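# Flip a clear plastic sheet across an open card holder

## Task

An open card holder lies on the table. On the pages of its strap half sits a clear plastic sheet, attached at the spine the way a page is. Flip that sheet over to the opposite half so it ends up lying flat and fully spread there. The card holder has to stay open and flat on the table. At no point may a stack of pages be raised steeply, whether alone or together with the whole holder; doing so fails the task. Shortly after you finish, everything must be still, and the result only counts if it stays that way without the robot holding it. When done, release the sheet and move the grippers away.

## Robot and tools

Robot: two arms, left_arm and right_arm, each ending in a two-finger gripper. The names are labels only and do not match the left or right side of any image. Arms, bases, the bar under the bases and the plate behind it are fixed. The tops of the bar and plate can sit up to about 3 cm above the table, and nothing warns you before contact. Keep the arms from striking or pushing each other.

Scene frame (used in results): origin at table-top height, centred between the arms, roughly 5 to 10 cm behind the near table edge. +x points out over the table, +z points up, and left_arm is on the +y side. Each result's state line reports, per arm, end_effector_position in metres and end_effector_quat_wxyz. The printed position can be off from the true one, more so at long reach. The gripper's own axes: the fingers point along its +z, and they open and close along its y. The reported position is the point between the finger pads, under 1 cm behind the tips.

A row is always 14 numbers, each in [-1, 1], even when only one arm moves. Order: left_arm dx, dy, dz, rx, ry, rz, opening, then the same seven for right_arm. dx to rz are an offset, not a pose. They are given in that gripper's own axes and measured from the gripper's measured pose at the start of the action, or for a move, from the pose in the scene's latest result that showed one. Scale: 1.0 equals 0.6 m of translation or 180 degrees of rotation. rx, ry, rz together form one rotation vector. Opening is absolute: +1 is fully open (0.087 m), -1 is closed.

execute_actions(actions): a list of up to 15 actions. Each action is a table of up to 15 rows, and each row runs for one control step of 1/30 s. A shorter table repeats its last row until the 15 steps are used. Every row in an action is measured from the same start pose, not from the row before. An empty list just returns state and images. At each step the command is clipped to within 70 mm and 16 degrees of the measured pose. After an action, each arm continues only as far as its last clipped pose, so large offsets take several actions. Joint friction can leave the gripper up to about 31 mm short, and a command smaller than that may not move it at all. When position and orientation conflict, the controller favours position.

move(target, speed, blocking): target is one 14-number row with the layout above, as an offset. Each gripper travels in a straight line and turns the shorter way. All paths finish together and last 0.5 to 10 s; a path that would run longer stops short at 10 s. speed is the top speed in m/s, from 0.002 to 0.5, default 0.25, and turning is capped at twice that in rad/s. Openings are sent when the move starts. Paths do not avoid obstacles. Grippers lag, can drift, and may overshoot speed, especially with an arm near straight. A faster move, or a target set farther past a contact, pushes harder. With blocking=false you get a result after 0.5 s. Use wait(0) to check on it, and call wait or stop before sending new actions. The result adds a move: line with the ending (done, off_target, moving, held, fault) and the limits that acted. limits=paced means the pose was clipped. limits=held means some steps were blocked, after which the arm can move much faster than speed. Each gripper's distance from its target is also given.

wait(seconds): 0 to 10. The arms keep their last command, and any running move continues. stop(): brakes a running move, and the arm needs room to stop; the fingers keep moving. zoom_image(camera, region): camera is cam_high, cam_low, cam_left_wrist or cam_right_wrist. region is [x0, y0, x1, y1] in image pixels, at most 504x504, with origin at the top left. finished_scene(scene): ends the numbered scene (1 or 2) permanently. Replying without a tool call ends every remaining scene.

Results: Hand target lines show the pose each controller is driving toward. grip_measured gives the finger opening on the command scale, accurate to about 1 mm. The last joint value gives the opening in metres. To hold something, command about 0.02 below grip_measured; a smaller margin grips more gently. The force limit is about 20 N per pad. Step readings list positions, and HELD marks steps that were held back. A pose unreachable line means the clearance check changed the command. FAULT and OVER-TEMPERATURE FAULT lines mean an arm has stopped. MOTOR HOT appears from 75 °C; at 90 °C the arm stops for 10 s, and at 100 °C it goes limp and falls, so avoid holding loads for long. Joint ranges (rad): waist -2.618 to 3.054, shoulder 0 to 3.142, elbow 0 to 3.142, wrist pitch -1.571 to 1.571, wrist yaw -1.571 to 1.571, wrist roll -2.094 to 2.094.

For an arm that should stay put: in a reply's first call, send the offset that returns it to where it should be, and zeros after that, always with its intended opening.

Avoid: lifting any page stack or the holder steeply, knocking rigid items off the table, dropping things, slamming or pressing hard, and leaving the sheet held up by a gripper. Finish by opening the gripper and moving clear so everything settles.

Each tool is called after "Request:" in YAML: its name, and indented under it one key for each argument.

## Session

Request:
execute_actions:
  actions: []

Scene clock: 0.00 s.
left_arm: end_effector_position=(+0.3613, +0.3146, +0.3639) grip_measured=+0.985 end_effector_quat_wxyz=(+0.724, +0.000, +0.690, -0.001) | right_arm: end_effector_position=(+0.3865, -0.3241, +0.3366) grip_measured=+0.987 end_effector_quat_wxyz=(+0.700, -0.007, +0.714, -0.008)
Joint positions: left_arm=[0.011 1.032 1.041 0.007 0.011 0.01  0.087] | right_arm=[-0.002  1.042  1.061 -0.007  0.011  0.004  0.087]
Joint velocities: left_arm=[-0.012 -0.002  0.002 -0.037  0.007 -0.051  0.   ] | right_arm=[ 0.002 -0.012 -0.007  0.007 -0.007  0.022 -0.001]
Motor temperatures (°C, as the motors report them): left_arm=[20 24 23 24 25 22] | right_arm=[22 24 23 27 25 24]
Hand target (left_arm): +0.361, +0.315, +0.364; +0.724, +0.000, +0.690, -0.001
Hand target (right_arm): +0.386, -0.324, +0.337; +0.700, -0.007, +0.714, -0.008

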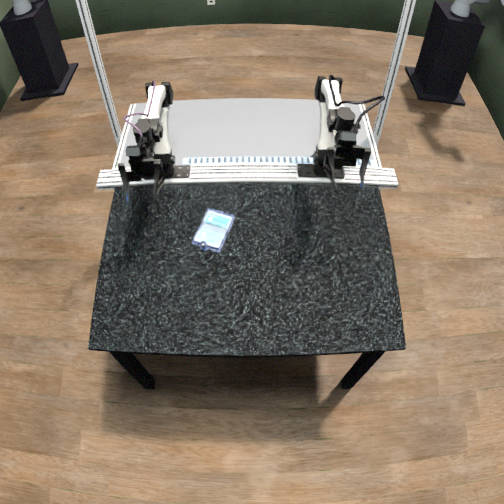

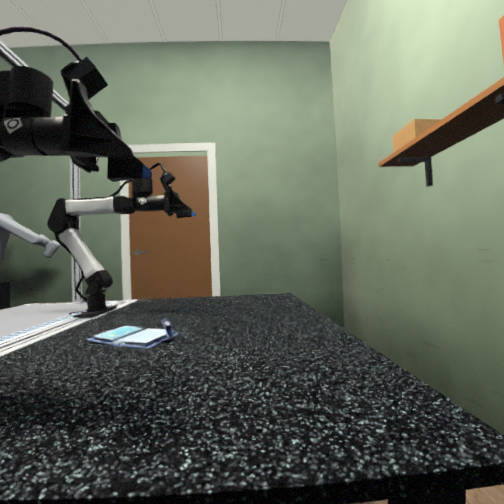

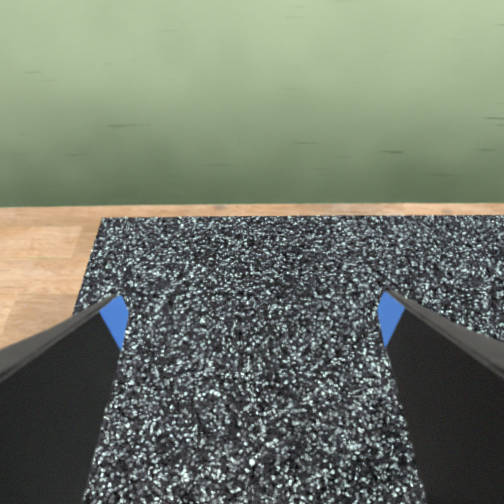

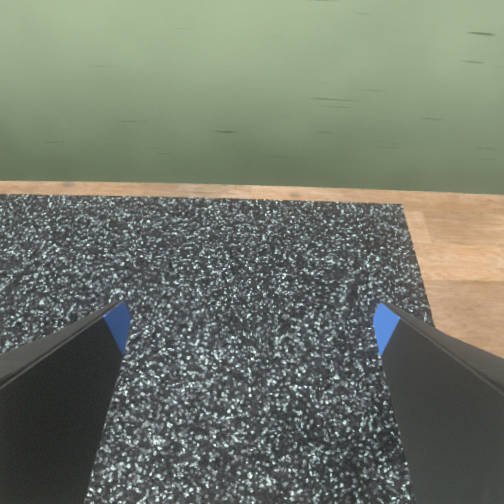

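Request:
move:
  target: [0,0,0,0,0,0,1,0.43,0.34,-0.07,-0.293,0.43,-0.293,-0.05]
  speed: 0.4

Scene clock: 5.20 s.
left_arm: end_effector_position=(+0.3613, +0.3146, +0.3639) grip_measured=+0.985 end_effector_quat_wxyz=(+0.724, +0.000, +0.690, -0.001) | right_arm: end_effector_position=(+0.3387, -0.1264, +0.0725) grip_measured=-0.050 end_effector_quat_wxyz=(+0.001, -0.555, +0.832, -0.002)
Joint positions: left_arm=[0.011 1.032 1.041 0.007 0.011 0.01  0.087] | right_arm=[ 0.59   2.183  2.053 -1.399  0.002 -0.575  0.042]
Joint velocities: left_arm=[ 0.007  0.007 -0.012 -0.022 -0.007  0.037  0.001] | right_arm=[-0.012 -0.007 -0.017 -0.051 -0.037  0.007  0.001]
Motor temperatures (°C, as the motors report them): left_arm=[20 23 24 25 25 22] | right_arm=[22 25 24 28 25 24]
Hand target (left_arm): +0.361, +0.315, +0.364; +0.724, +0.000, +0.690, -0.001
Hand target (right_arm): +0.338, -0.126, +0.074; -0.006, -0.562, +0.827, -0.006
Off the commanded pose (left_arm): 0.000 m, 0 deg.
Off the commanded pose (right_arm): 0.003 m, 1 deg.
move: done

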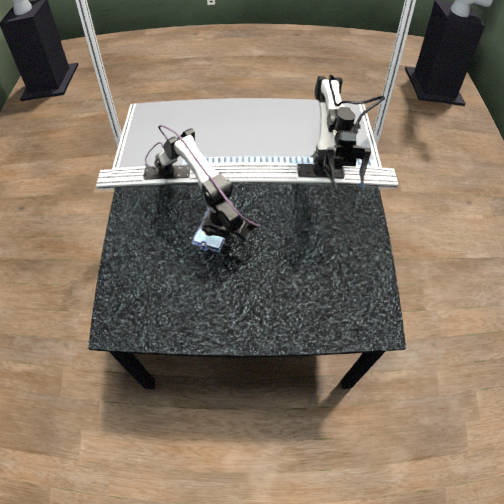

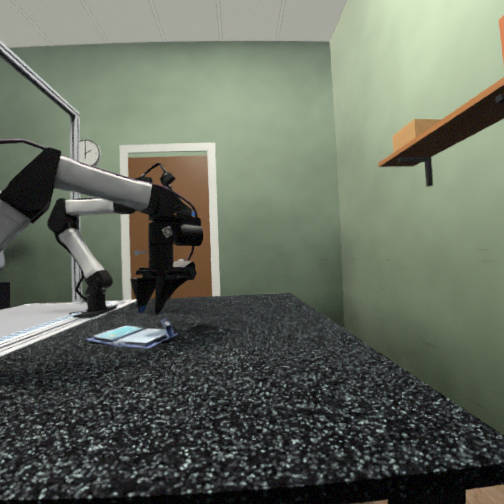

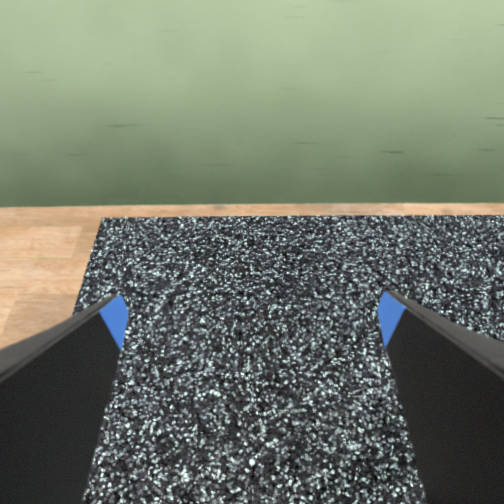

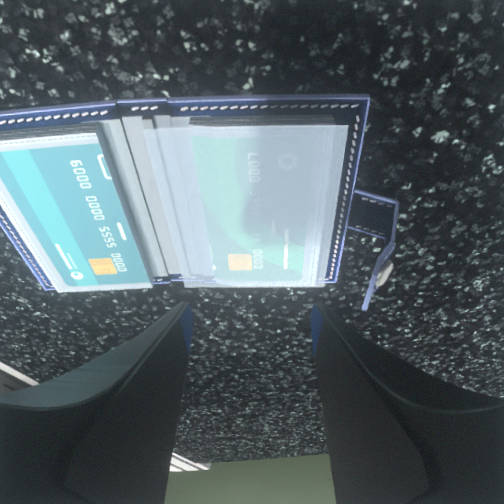

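Request:
move:
  target: [0,0,0,0,0,0,1,0.005,-0.008,0.1,0,0,0,-0.05]
  speed: 0.06

Request:
execute_actions:
  actions:
    - [[0,0,0,0,0,0,1,0,0,0.025,0,0,0,-0.05]]
    - [[0,0,0,0,0,0,1,0,0,0.025,0,0,0,-0.05]]

Scene clock: 9.03 s.
left_arm: end_effector_position=(+0.3613, +0.3146, +0.3639) grip_measured=+0.985 end_effector_quat_wxyz=(+0.724, +0.000, +0.690, -0.001) | right_arm: end_effector_position=(+0.3416, -0.1246, +0.0257) grip_measured=-0.050 end_effector_quat_wxyz=(+0.010, -0.555, +0.832, -0.002)
Joint positions: left_arm=[0.011 1.032 1.041 0.007 0.011 0.01  0.087] | right_arm=[ 0.59   2.183  1.869 -1.198  0.002 -0.577  0.042]
Joint velocities: left_arm=[-0.002 -0.012  0.022  0.037  0.022  0.051  0.001] | right_arm=[ 0.002 -0.002  0.012  0.022 -0.007 -0.081  0.   ]
Motor temperatures (°C, as the motors report them): left_arm=[20 23 24 26 25 22] | right_arm=[22 26 25 28 25 24]
Hand target (left_arm): +0.361, +0.315, +0.364; +0.724, +0.000, +0.690, -0.001
Hand target (right_arm): +0.342, -0.131, +0.013; +0.000, -0.555, +0.832, -0.002
Off the commanded pose (left_arm): 0.000 m, 0 deg.
Off the commanded pose (right_arm): 0.015 m, 1 deg.
move: off_target (right_arm)

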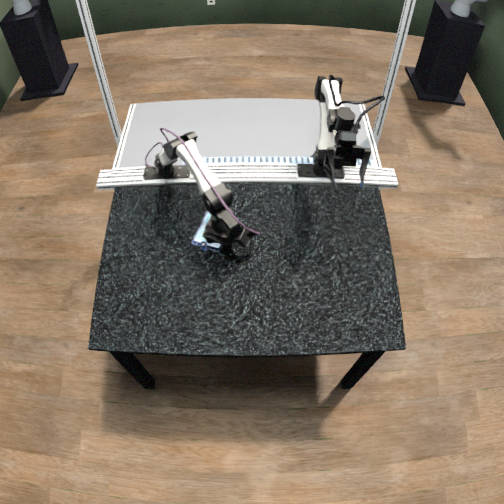

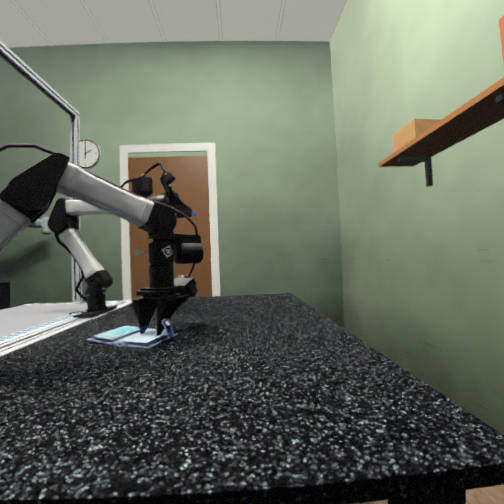

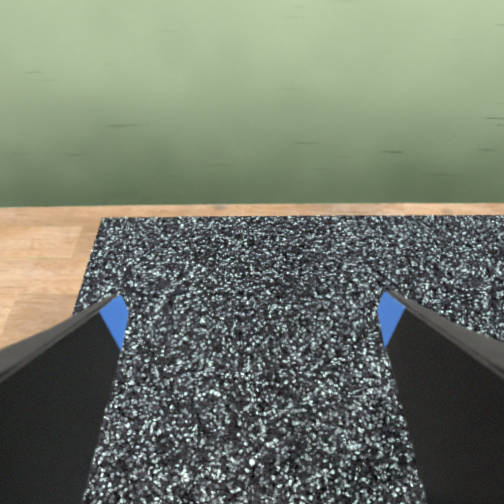

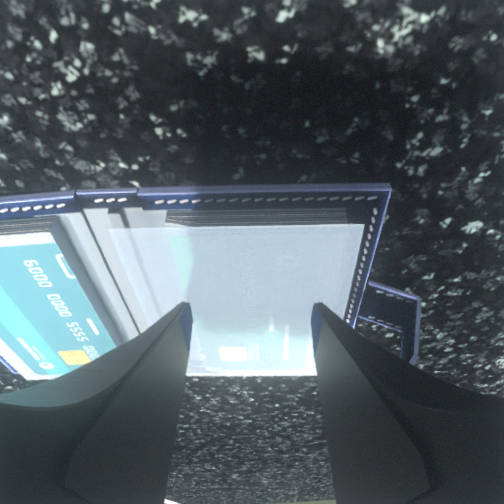

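Scene clock: 10.03 s.
left_arm: end_effector_position=(+0.3613, +0.3146, +0.3639) grip_measured=+0.985 end_effector_quat_wxyz=(+0.724, +0.000, +0.690, -0.001) | right_arm: end_effector_position=(+0.3429, -0.1237, +0.0255) grip_measured=-0.050 end_effector_quat_wxyz=(+0.013, -0.555, +0.831, -0.002)
Joint positions: left_arm=[0.011 1.032 1.041 0.007 0.011 0.01  0.087] | right_arm=[ 0.59   2.183  1.869 -1.191  0.002 -0.577  0.042]
Joint velocities: left_arm=[-0.017 -0.002  0.017  0.051 -0.037  0.022 -0.001] | right_arm=[-0.012  0.002  0.002 -0.037 -0.022  0.022 -0.001]
Motor temperatures (°C, as the motors report them): left_arm=[20 23 24 26 25 22] | right_arm=[22 27 25 28 25 24]
Hand target (left_arm): +0.361, +0.315, +0.364; +0.724, +0.000, +0.690, -0.001
Hand target (right_arm): +0.343, -0.124, +0.011; +0.012, -0.555, +0.832, -0.002
Off the commanded pose (left_arm): 0.000 m, 0 deg.
Off the commanded pose (right_arm): 0.015 m, 0 deg.
Step readings (end_effector_position; steps 1 to 15: 1st action; 16 to 30: 2nd action):
0: left_arm (+0.3613, +0.3146, +0.3639) | right_arm (+0.3416, -0.1246, +0.0257)
1: left_arm (+0.3613, +0.3146, +0.3639) | right_arm (+0.3418, -0.1244, +0.0257)
2: left_arm (+0.3613, +0.3146, +0.3639) | right_arm (+0.3423, -0.1241, +0.0256)
4: left_arm (+0.3613, +0.3146, +0.3639) | right_arm (+0.3427, -0.1238, +0.0256)
8: left_arm (+0.3613, +0.3146, +0.3639) | right_arm (+0.3429, -0.1237, +0.0255)
15: left_arm (+0.3613, +0.3146, +0.3639) | right_arm (+0.3429, -0.1237, +0.0255)
16: left_arm (+0.3613, +0.3146, +0.3639) | right_arm (+0.3429, -0.1237, +0.0255)
17: left_arm (+0.3613, +0.3146, +0.3639) | right_arm (+0.3429, -0.1237, +0.0255)
19: left_arm (+0.3613, +0.3146, +0.3639) | right_arm (+0.3429, -0.1237, +0.0255)
23: left_arm (+0.3613, +0.3146, +0.3639) | right_arm (+0.3429, -0.1237, +0.0255)
30: end_effector_position above

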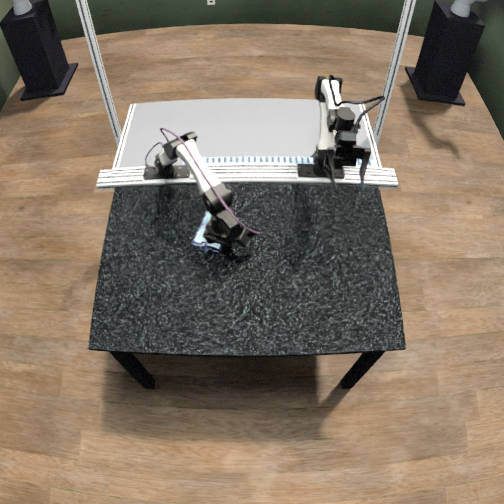

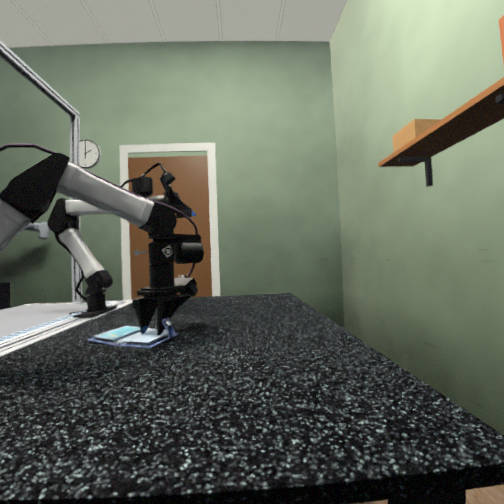

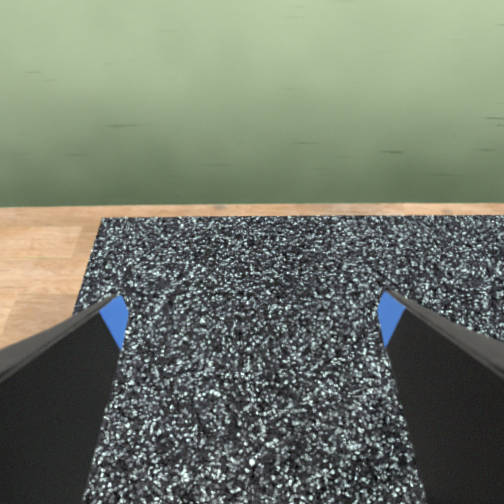

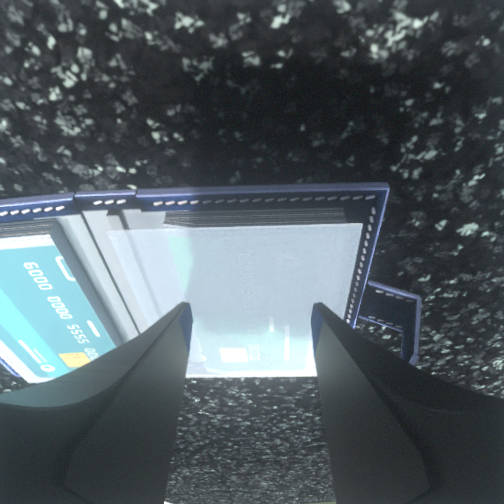

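Request:
execute_actions:
  actions:
    - [[0,0,0,0,0,0,1,0.008,0,0.04,0,0,0,-0.05]]
    - [[0,0,0,0,0,0,1,0.008,0.008,0.035,0,0,0,-0.25]]
    - [[0,0,0,0,0,0,1,0.008,0.008,0.035,0,0,0,-0.45]]
    - [[0,0,0,0,0,0,1,0.008,0.008,0.035,0,0,0,-0.65]]

Scene clock: 14.30 s.
left_arm: end_effector_position=(+0.3613, +0.3146, +0.3639) grip_measured=+0.985 end_effector_quat_wxyz=(+0.724, +0.000, +0.690, -0.001) | right_arm: end_effector_position=(+0.3381, -0.1227, +0.0244) grip_measured=-0.648 end_effector_quat_wxyz=(+0.051, -0.554, +0.831, +0.002)
Joint positions: left_arm=[0.011 1.032 1.041 0.007 0.011 0.01  0.087] | right_arm=[ 0.595  2.087  1.718 -1.058 -0.004 -0.569  0.015]
Joint velocities: left_arm=[-0.012  0.002 -0.012  0.022  0.007 -0.051 -0.   ] | right_arm=[-0.012  0.007  0.012  0.007 -0.007  0.007  0.   ]
Motor temperatures (°C, as the motors report them): left_arm=[20 23 25 27 25 22] | right_arm=[22 28 24 28 25 24]
Hand target (left_arm): +0.361, +0.315, +0.364; +0.724, +0.000, +0.690, -0.001
Hand target (right_arm): +0.335, -0.125, +0.004; +0.043, -0.554, +0.831, -0.002
Off the commanded pose (left_arm): 0.000 m, 0 deg.
Off the commanded pose (right_arm): 0.022 m, 1 deg.
Step readings (end_effector_position; steps 1 to 15: 1st action; 16 to 30: 2nd action; 31 to 45: 3rd action; 46 to 60: 4th action):
0: left_arm (+0.3613, +0.3146, +0.3639) | right_arm (+0.3429, -0.1237, +0.0255)
1: left_arm (+0.3613, +0.3146, +0.3639) | right_arm (+0.3426, -0.1240, +0.0241)
2: left_arm (+0.3613, +0.3146, +0.3639) | right_arm (+0.3427, -0.1242, +0.0245)
4: left_arm (+0.3613, +0.3146, +0.3639) | right_arm (+0.3427, -0.1241, +0.0241)
8: left_arm (+0.3613, +0.3146, +0.3639) | right_arm (+0.3428, -0.1240, +0.0241)
15: left_arm (+0.3613, +0.3146, +0.3639) | right_arm (+0.3428, -0.1240, +0.0241)
16: left_arm (+0.3613, +0.3146, +0.3639) | right_arm (+0.3442, -0.1248, +0.0240)
17: left_arm (+0.3613, +0.3146, +0.3639) | right_arm (+0.3437, -0.1247, +0.0244)
19: left_arm (+0.3613, +0.3146, +0.3639) | right_arm (+0.3435, -0.1247, +0.0242)
23: left_arm (+0.3613, +0.3146, +0.3639) | right_arm (+0.3434, -0.1247, +0.0242)
30: left_arm (+0.3613, +0.3146, +0.3639) | right_arm (+0.3435, -0.1246, +0.0243)
31: left_arm (+0.3613, +0.3146, +0.3639) | right_arm (+0.3423, -0.1244, +0.0242)
32: left_arm (+0.3613, +0.3146, +0.3639) | right_arm (+0.3409, -0.1239, +0.0243)
34: left_arm (+0.3613, +0.3146, +0.3639) | right_arm (+0.3407, -0.1236, +0.0243)
38: left_arm (+0.3613, +0.3146, +0.3639) | right_arm (+0.3407, -0.1236, +0.0243)
45: left_arm (+0.3613, +0.3146, +0.3639) | right_arm (+0.3407, -0.1236, +0.0243)
46: left_arm (+0.3613, +0.3146, +0.3639) | right_arm (+0.3396, -0.1234, +0.0242)
47: left_arm (+0.3613, +0.3146, +0.3639) | right_arm (+0.3384, -0.1230, +0.0245)
49: left_arm (+0.3613, +0.3146, +0.3639) | right_arm (+0.3381, -0.1228, +0.0243)
53: left_arm (+0.3613, +0.3146, +0.3639) | right_arm (+0.3382, -0.1227, +0.0244)
60: end_effector_position above

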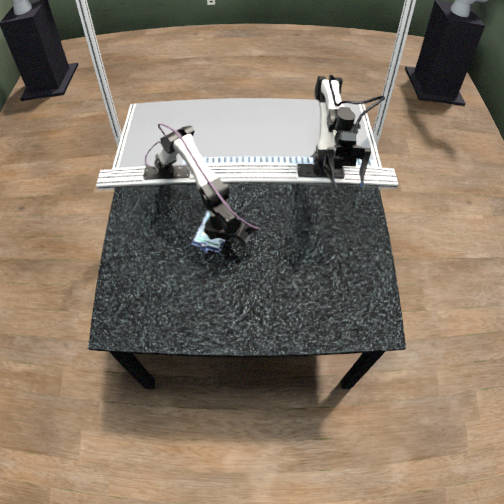

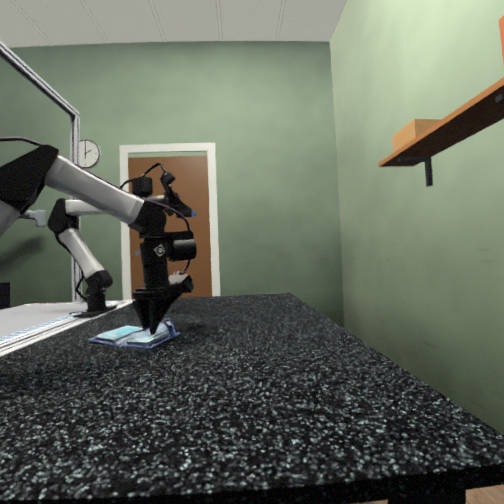

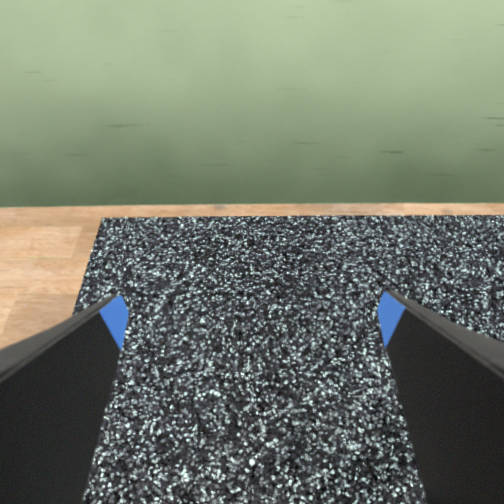

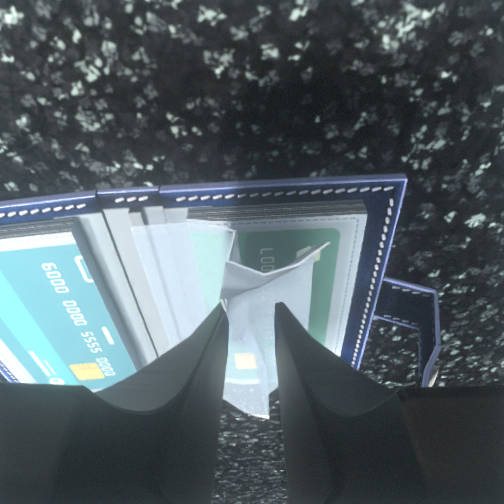

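Request:
execute_actions:
  actions:
    - [[0,0,0,0,0,0,1,0,0.005,0.025,0,0,0,-0.82]]
    - [[0,0,0,0,0,0,1,0,0,0.02,0,0,0,-0.93]]

Request:
move:
  target: [0,0,0,0,0,0,1,0,0.045,-0.033,0,0,0,-0.93]
  speed: 0.05

Request:
move:
  target: [0,0,0,0,0,0,1,0,0.055,0.005,0,0,0,-0.93]
  speed: 0.05

Scene clock: 18.67 s.
left_arm: end_effector_position=(+0.3613, +0.3146, +0.3639) grip_measured=+0.985 end_effector_quat_wxyz=(+0.724, +0.000, +0.690, -0.001) | right_arm: end_effector_position=(+0.3365, -0.1214, +0.0250) grip_measured=-0.929 end_effector_quat_wxyz=(+0.051, -0.552, +0.832, +0.006)
Joint positions: left_arm=[0.011 1.032 1.041 0.007 0.011 0.01  0.087] | right_arm=[ 0.596  2.085  1.718 -1.061 -0.011 -0.563  0.003]
Joint velocities: left_arm=[ 0.022 -0.007 -0.022  0.022 -0.007 -0.007 -0.001] | right_arm=[ 0.007 -0.007 -0.007 -0.037  0.037  0.051  0.001]
Motor temperatures (°C, as the motors report them): left_arm=[20 23 25 28 25 22] | right_arm=[22 29 24 28 25 24]
Hand target (left_arm): +0.361, +0.315, +0.364; +0.724, +0.000, +0.690, -0.001
Hand target (right_arm): +0.338, -0.121, +0.013; +0.051, -0.552, +0.832, +0.004
Off the commanded pose (left_arm): 0.000 m, 0 deg.
Off the commanded pose (right_arm): 0.012 m, 0 deg.
Step readings (end_effector_position; steps 1 to 15: 1st action; 16 to 30: 2nd action):
0: left_arm (+0.3613, +0.3146, +0.3639) | right_arm (+0.3381, -0.1227, +0.0244)
1: left_arm (+0.3613, +0.3146, +0.3639) | right_arm (+0.3376, -0.1222, +0.0245)
2: left_arm (+0.3613, +0.3146, +0.3639) | right_arm (+0.3374, -0.1219, +0.0250)
4: left_arm (+0.3613, +0.3146, +0.3639) | right_arm (+0.3372, -0.1218, +0.0250)
8: left_arm (+0.3613, +0.3146, +0.3639) | right_arm (+0.3372, -0.1217, +0.0250)
15: left_arm (+0.3613, +0.3146, +0.3639) | right_arm (+0.3372, -0.1217, +0.0250)
16: left_arm (+0.3613, +0.3146, +0.3639) | right_arm (+0.3369, -0.1216, +0.0250)
17: left_arm (+0.3613, +0.3146, +0.3639) | right_arm (+0.3367, -0.1215, +0.0250)
19: left_arm (+0.3613, +0.3146, +0.3639) | right_arm (+0.3365, -0.1214, +0.0250)
23: left_arm (+0.3613, +0.3146, +0.3639) | right_arm (+0.3365, -0.1214, +0.0250)
30: end_effector_position above

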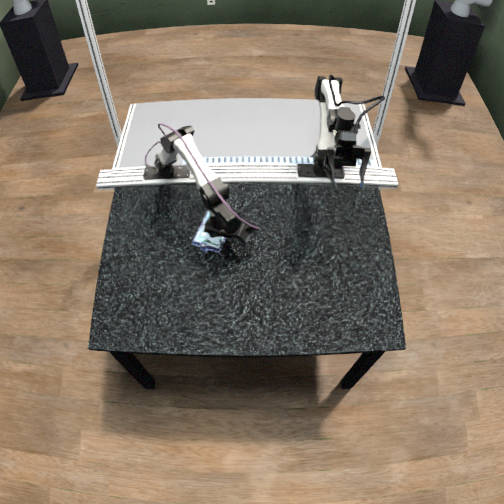

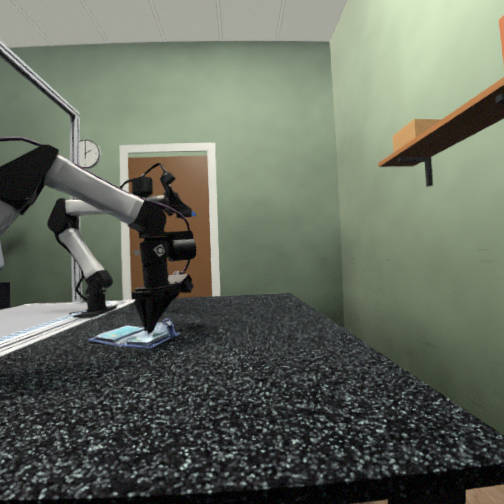

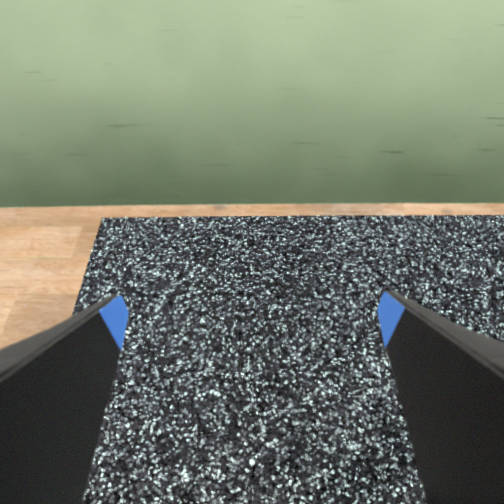

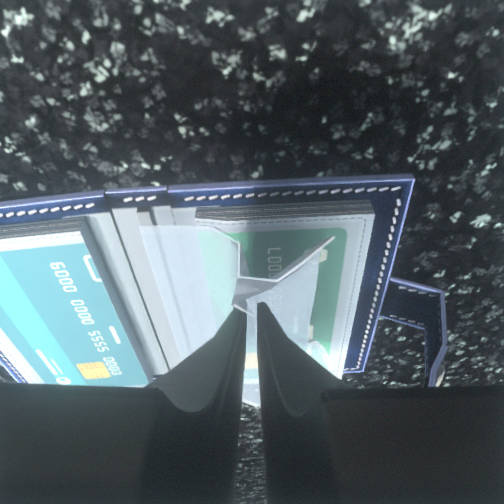

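Scene clock: 19.63 s.
left_arm: end_effector_position=(+0.3613, +0.3146, +0.3639) grip_measured=+0.985 end_effector_quat_wxyz=(+0.724, +0.000, +0.690, -0.001) | right_arm: end_effector_position=(+0.3250, -0.1052, +0.0445) grip_measured=-0.930 end_effector_quat_wxyz=(+0.071, -0.552, +0.831, +0.010)
Joint positions: left_arm=[0.011 1.032 1.041 0.007 0.011 0.01  0.087] | right_arm=[ 0.642  2.033  1.718 -1.072 -0.01  -0.519  0.003]
Joint velocities: left_arm=[-0.012  0.007  0.007 -0.022  0.066 -0.051  0.   ] | right_arm=[-0.002 -0.002 -0.002 -0.081  0.007  0.022  0.   ]
Motor temperatures (°C, as the motors report them): left_arm=[20 23 26 28 25 22] | right_arm=[22 30 24 28 25 24]
Hand target (left_arm): +0.361, +0.315, +0.364; +0.724, +0.000, +0.690, -0.001
Hand target (right_arm): +0.311, -0.112, +0.044; +0.051, -0.552, +0.832, +0.006
Off the commanded pose (left_arm): 0.000 m, 0 deg.
Off the commanded pose (right_arm): 0.016 m, 2 deg.
move: off_target (right_arm)

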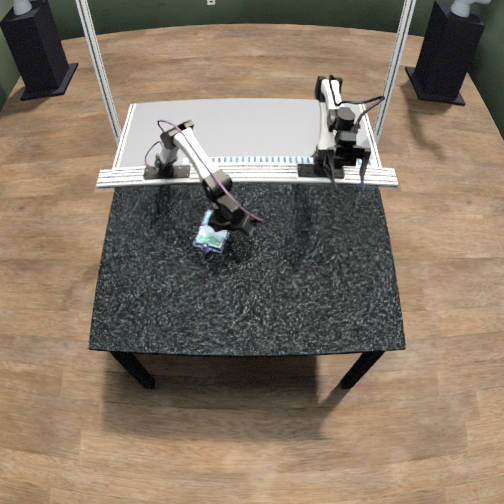

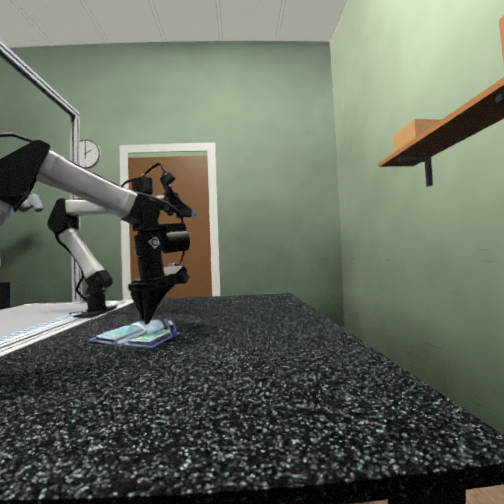

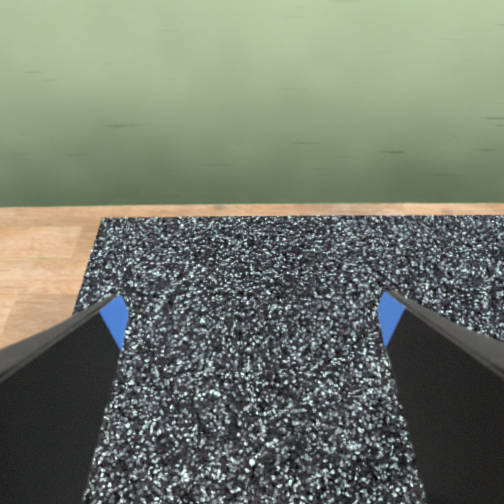

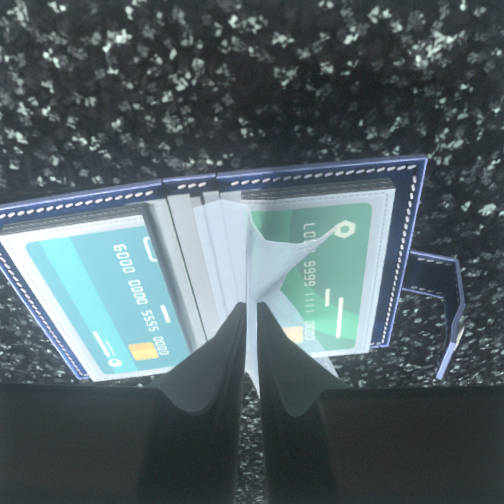

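Scene clock: 20.60 s.
left_arm: end_effector_position=(+0.3613, +0.3146, +0.3639) grip_measured=+0.985 end_effector_quat_wxyz=(+0.724, +0.000, +0.690, -0.001) | right_arm: end_effector_position=(+0.3003, -0.0917, +0.0383) grip_measured=-0.930 end_effector_quat_wxyz=(+0.067, -0.553, +0.830, +0.013)
Joint positions: left_arm=[0.011 1.032 1.041 0.007 0.011 0.01  0.087] | right_arm=[ 0.705  2.002  1.646 -1.038 -0.005 -0.459  0.003]
Joint velocities: left_arm=[-0.017 -0.017 -0.007 -0.066 -0.037  0.066  0.001] | right_arm=[-0.017 -0.007 -0.017 -0.022  0.007  0.066 -0.   ]
Motor temperatures (°C, as the motors report them): left_arm=[20 23 26 28 25 22] | right_arm=[22 30 24 28 25 24]
Hand target (left_arm): +0.361, +0.315, +0.364; +0.724, +0.000, +0.690, -0.001
Hand target (right_arm): +0.295, -0.092, +0.040; +0.071, -0.552, +0.831, +0.011
Off the commanded pose (left_arm): 0.000 m, 0 deg.
Off the commanded pose (right_arm): 0.006 m, 1 deg.
move: done

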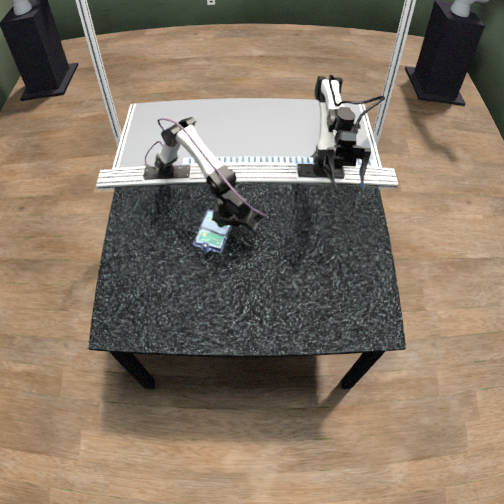

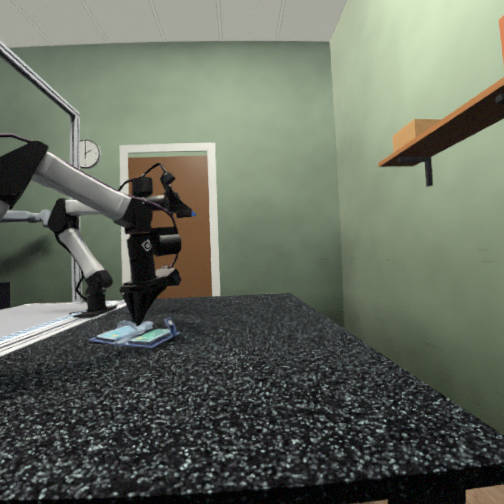

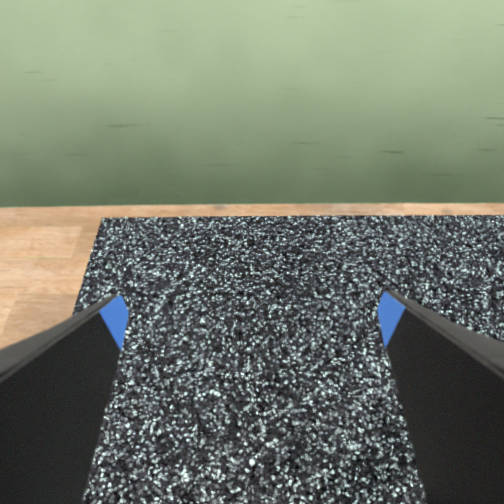

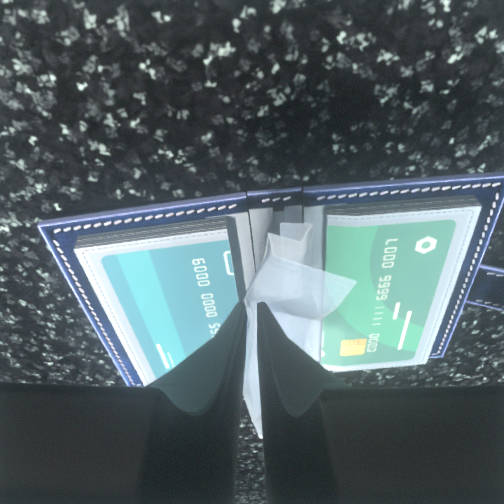

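Request:
move:
  target: [0,0,0,0,0,0,1,0.015,0.045,0,0,0,0,-0.93]
  speed: 0.05

Request:
move:
  target: [0,0,0,0,0,0,1,0,0.045,-0.01,0,0,0,-0.75]
  speed: 0.05

Request:
zoom_image:
  camera: "cam_low"
  region: [70,290,200,360]

Scene clock: 25.33 s.
left_arm: end_effector_position=(+0.3613, +0.3146, +0.3639) grip_measured=+0.985 end_effector_quat_wxyz=(+0.724, +0.000, +0.690, -0.001) | right_arm: end_effector_position=(+0.2784, -0.0883, +0.0347) grip_measured=-0.930 end_effector_quat_wxyz=(+0.065, -0.554, +0.830, +0.015)
Joint positions: left_arm=[0.011 1.032 1.041 0.007 0.011 0.01  0.087] | right_arm=[ 0.747  1.954  1.562 -1.006 -0.003 -0.419  0.003]
Joint velocities: left_arm=[ 0.007  0.012 -0.002 -0.007  0.022 -0.081  0.001] | right_arm=[ 0.007 -0.012 -0.007  0.037 -0.051  0.081 -0.001]
Motor temperatures (°C, as the motors report them): left_arm=[20 23 26 28 25 22] | right_arm=[22 32 25 28 25 24]
Hand target (left_arm): +0.361, +0.315, +0.364; +0.724, +0.000, +0.690, -0.001
Hand target (right_arm): +0.272, -0.089, +0.036; +0.067, -0.553, +0.830, +0.013
Off the commanded pose (left_arm): 0.000 m, 0 deg.
Off the commanded pose (right_arm): 0.006 m, 0 deg.
move: done

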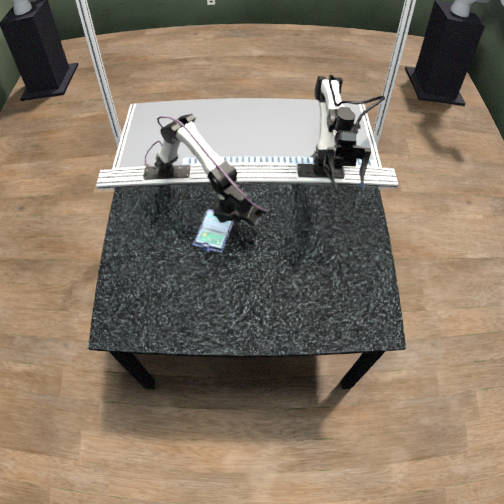

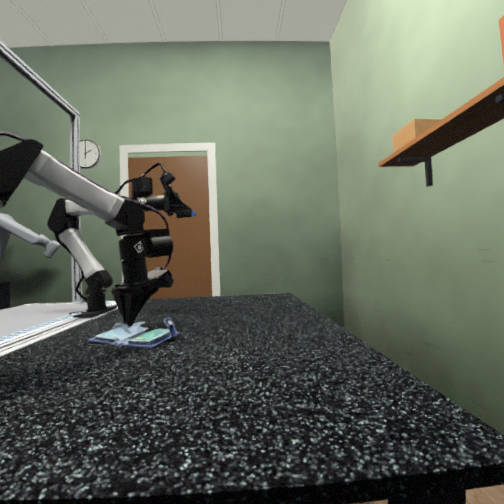

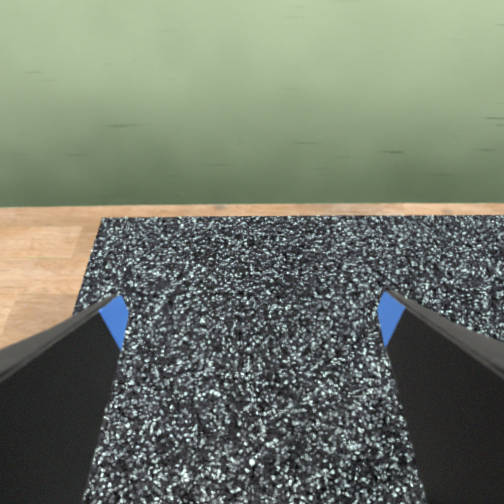

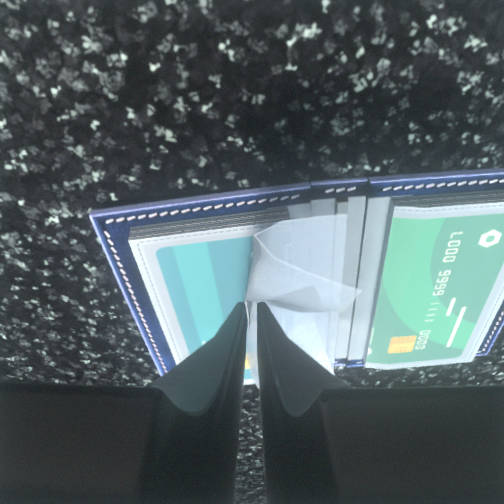

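Scene clock: 26.20 s.
left_arm: end_effector_position=(+0.3613, +0.3146, +0.3639) grip_measured=+0.985 end_effector_quat_wxyz=(+0.724, +0.000, +0.690, -0.001) | right_arm: end_effector_position=(+0.2608, -0.0742, +0.0390) grip_measured=-0.750 end_effector_quat_wxyz=(+0.068, -0.555, +0.829, +0.020)
Joint positions: left_arm=[0.011 1.032 1.041 0.007 0.011 0.01  0.087] | right_arm=[ 0.803  1.932  1.548 -1.005 -0.001 -0.365  0.011]
Joint velocities: left_arm=[-0.012 -0.002 -0.002 -0.051  0.022  0.007  0.   ] | right_arm=[ 0.002 -0.022  0.012 -0.066 -0.022  0.11   0.   ]
Motor temperatures (°C, as the motors report them): left_arm=[20 23 26 28 25 22] | right_arm=[22 32 25 28 25 24]
Hand target (left_arm): +0.361, +0.315, +0.364; +0.724, +0.000, +0.690, -0.001
Hand target (right_arm): +0.253, -0.078, +0.040; +0.065, -0.554, +0.830, +0.015
Off the commanded pose (left_arm): 0.000 m, 0 deg.
Off the commanded pose (right_arm): 0.009 m, 1 deg.
move: done

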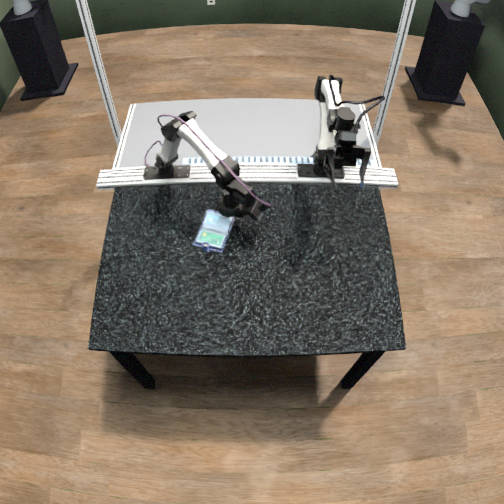

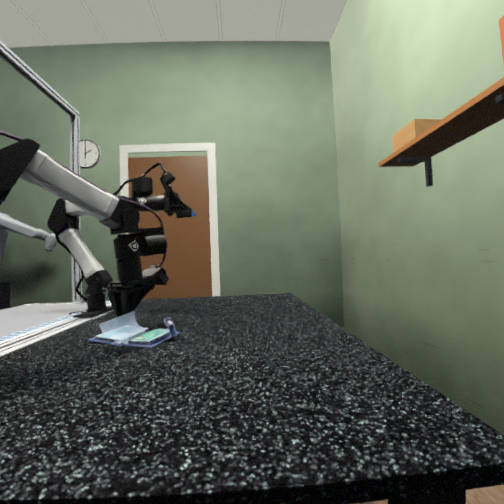

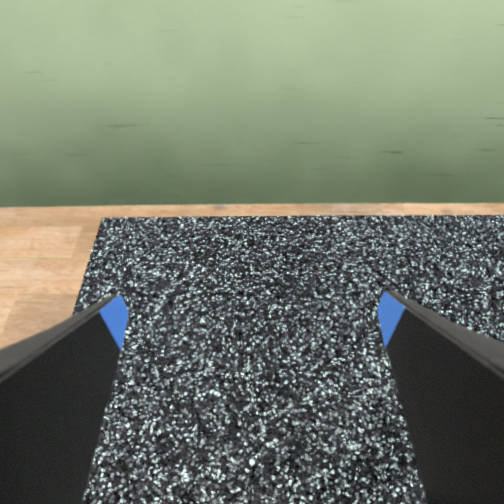

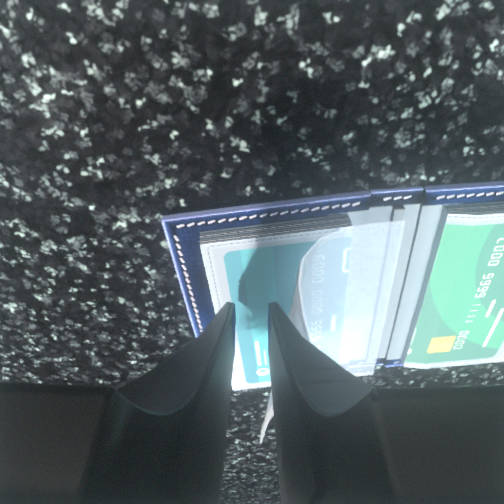

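Region (70, 290, 200, 360) of cam_low's 504x504 image, scaled by 3.877, with more detail than that image has; it fills the top 271 rows of this view, and the rest is white.

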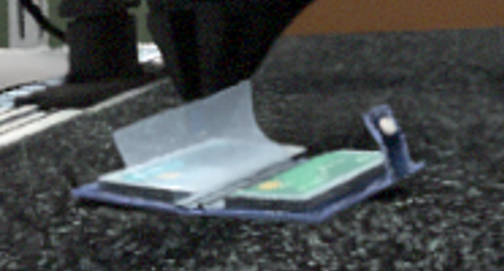

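Request:
move:
  target: [0,0,0,0,0,0,1,0,0.13,-0.05,0,0,0,-1]
  speed: 0.12

Request:
move:
  target: [0,0,0,0,0,0,1,0.15,0,-0.2,0,-0.1,0,-1]

Request:
zoom_image:
  camera: "cam_low"
  region: [70,290,200,360]

Scene clock: 29.93 s.
left_arm: end_effector_position=(+0.3613, +0.3146, +0.3639) grip_measured=+0.985 end_effector_quat_wxyz=(+0.724, +0.000, +0.690, -0.001) | right_arm: end_effector_position=(+0.1969, -0.0341, +0.0686) grip_measured=-1.000 end_effector_quat_wxyz=(+0.086, -0.555, +0.827, +0.032)
Joint positions: left_arm=[0.011 1.032 1.041 0.007 0.011 0.01  0.087] | right_arm=[ 1.003  1.848  1.548 -1.05   0.027 -0.173  0.   ]
Joint velocities: left_arm=[-0.012 -0.002 -0.002  0.066  0.037  0.11  -0.   ] | right_arm=[-0.007  0.012 -0.007  0.037  0.007 -0.051  0.   ]
Motor temperatures (°C, as the motors report them): left_arm=[20 23 27 29 25 22] | right_arm=[22 34 25 28 25 24]
Hand target (left_arm): +0.361, +0.315, +0.364; +0.724, +0.000, +0.690, -0.001
Hand target (right_arm): +0.186, -0.047, +0.066; +0.069, -0.555, +0.829, +0.021
Off the commanded pose (left_arm): 0.000 m, 0 deg.
Off the commanded pose (right_arm): 0.017 m, 3 deg.
move: off_target (right_arm)

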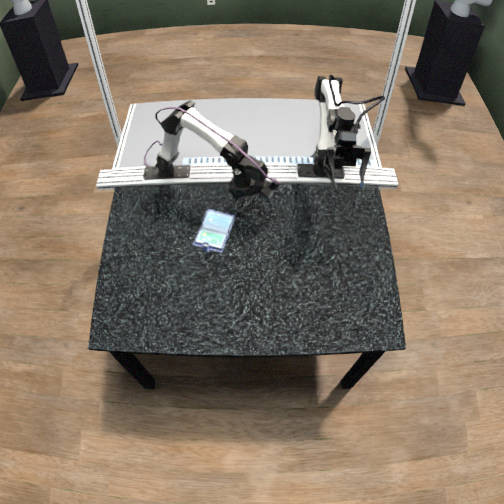

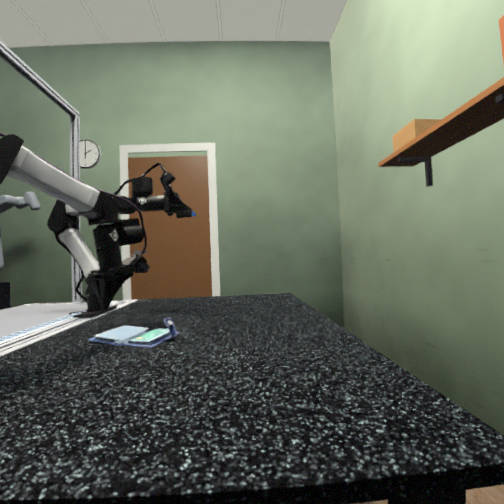

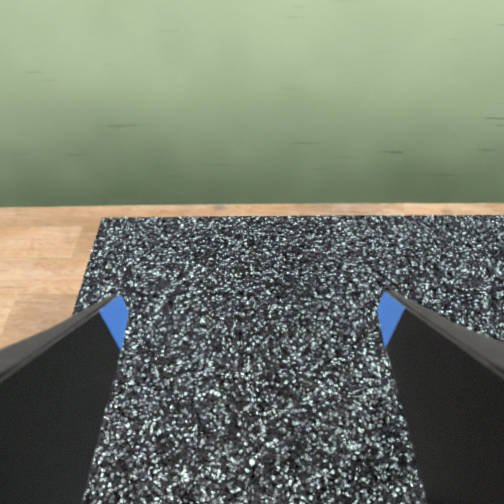

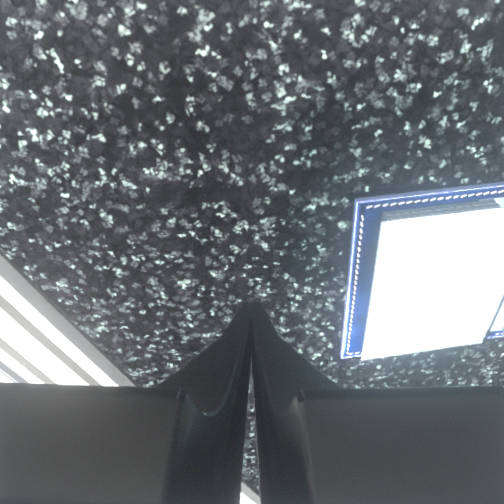

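Scene clock: 31.13 s.
left_arm: end_effector_position=(+0.3613, +0.3146, +0.3639) grip_measured=+0.985 end_effector_quat_wxyz=(+0.724, +0.000, +0.690, -0.001) | right_arm: end_effector_position=(+0.1577, -0.1253, +0.1801) grip_measured=-1.000 end_effector_quat_wxyz=(+0.233, -0.539, +0.800, +0.123)
Joint positions: left_arm=[0.011 1.032 1.041 0.007 0.011 0.01  0.087] | right_arm=[ 0.893  1.181  1.276 -1.1   -0.079 -0.263  0.   ]
Joint velocities: left_arm=[-0.002 -0.012  0.002 -0.007 -0.037 -0.007 -0.   ] | right_arm=[ 0.007 -0.017 -0.002  0.007 -0.022 -0.066  0.   ]
Motor temperatures (°C, as the motors report them): left_arm=[20 23 27 29 25 22] | right_arm=[22 34 25 28 25 24]
Hand target (left_arm): +0.361, +0.315, +0.364; +0.724, +0.000, +0.690, -0.001
Hand target (right_arm): +0.152, -0.135, +0.171; +0.214, -0.542, +0.804, +0.118
Off the commanded pose (left_arm): 0.000 m, 0 deg.
Off the commanded pose (right_arm): 0.015 m, 2 deg.
move: off_target (right_arm)

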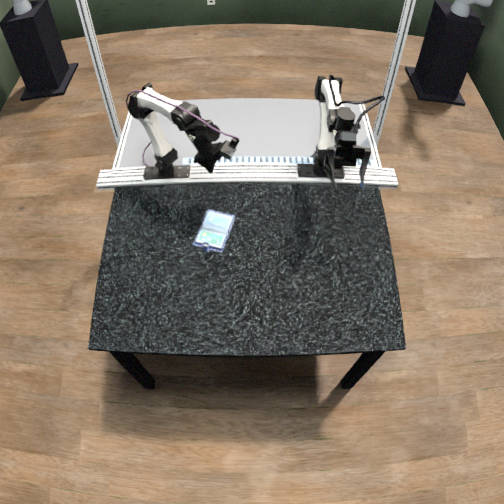

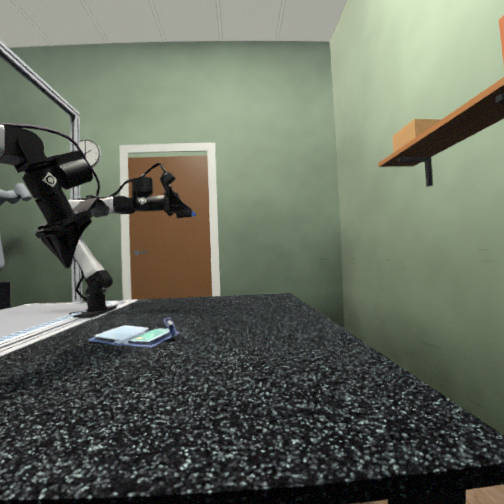

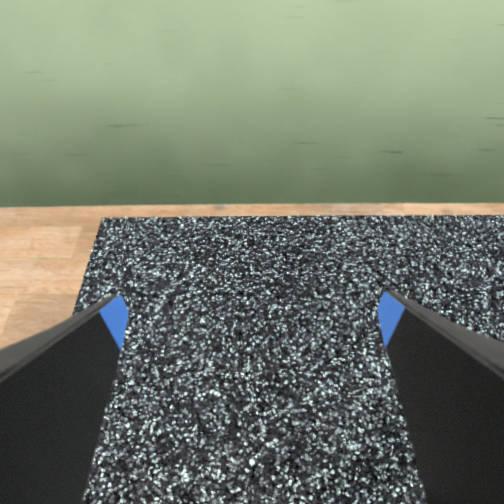

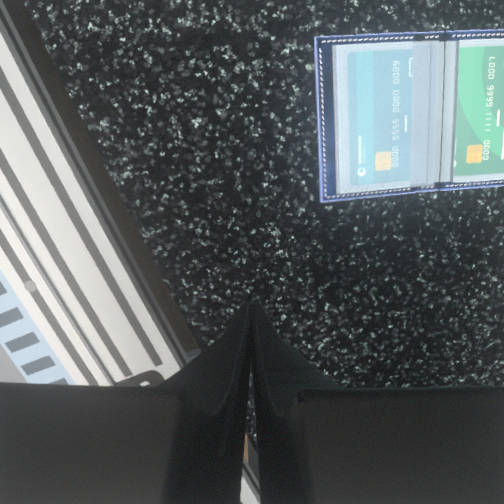

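Region (70, 290, 200, 360) of cam_low's 504x504 image, scaled by 3.877, with more detail than that image has; it fills the top 271 rows of this view, and the rest is white.

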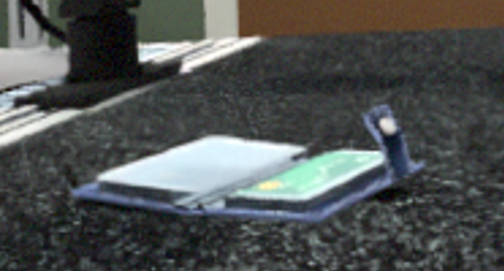

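Request:
finished_scene:
  scene: 2

The scene is finished: the task was done.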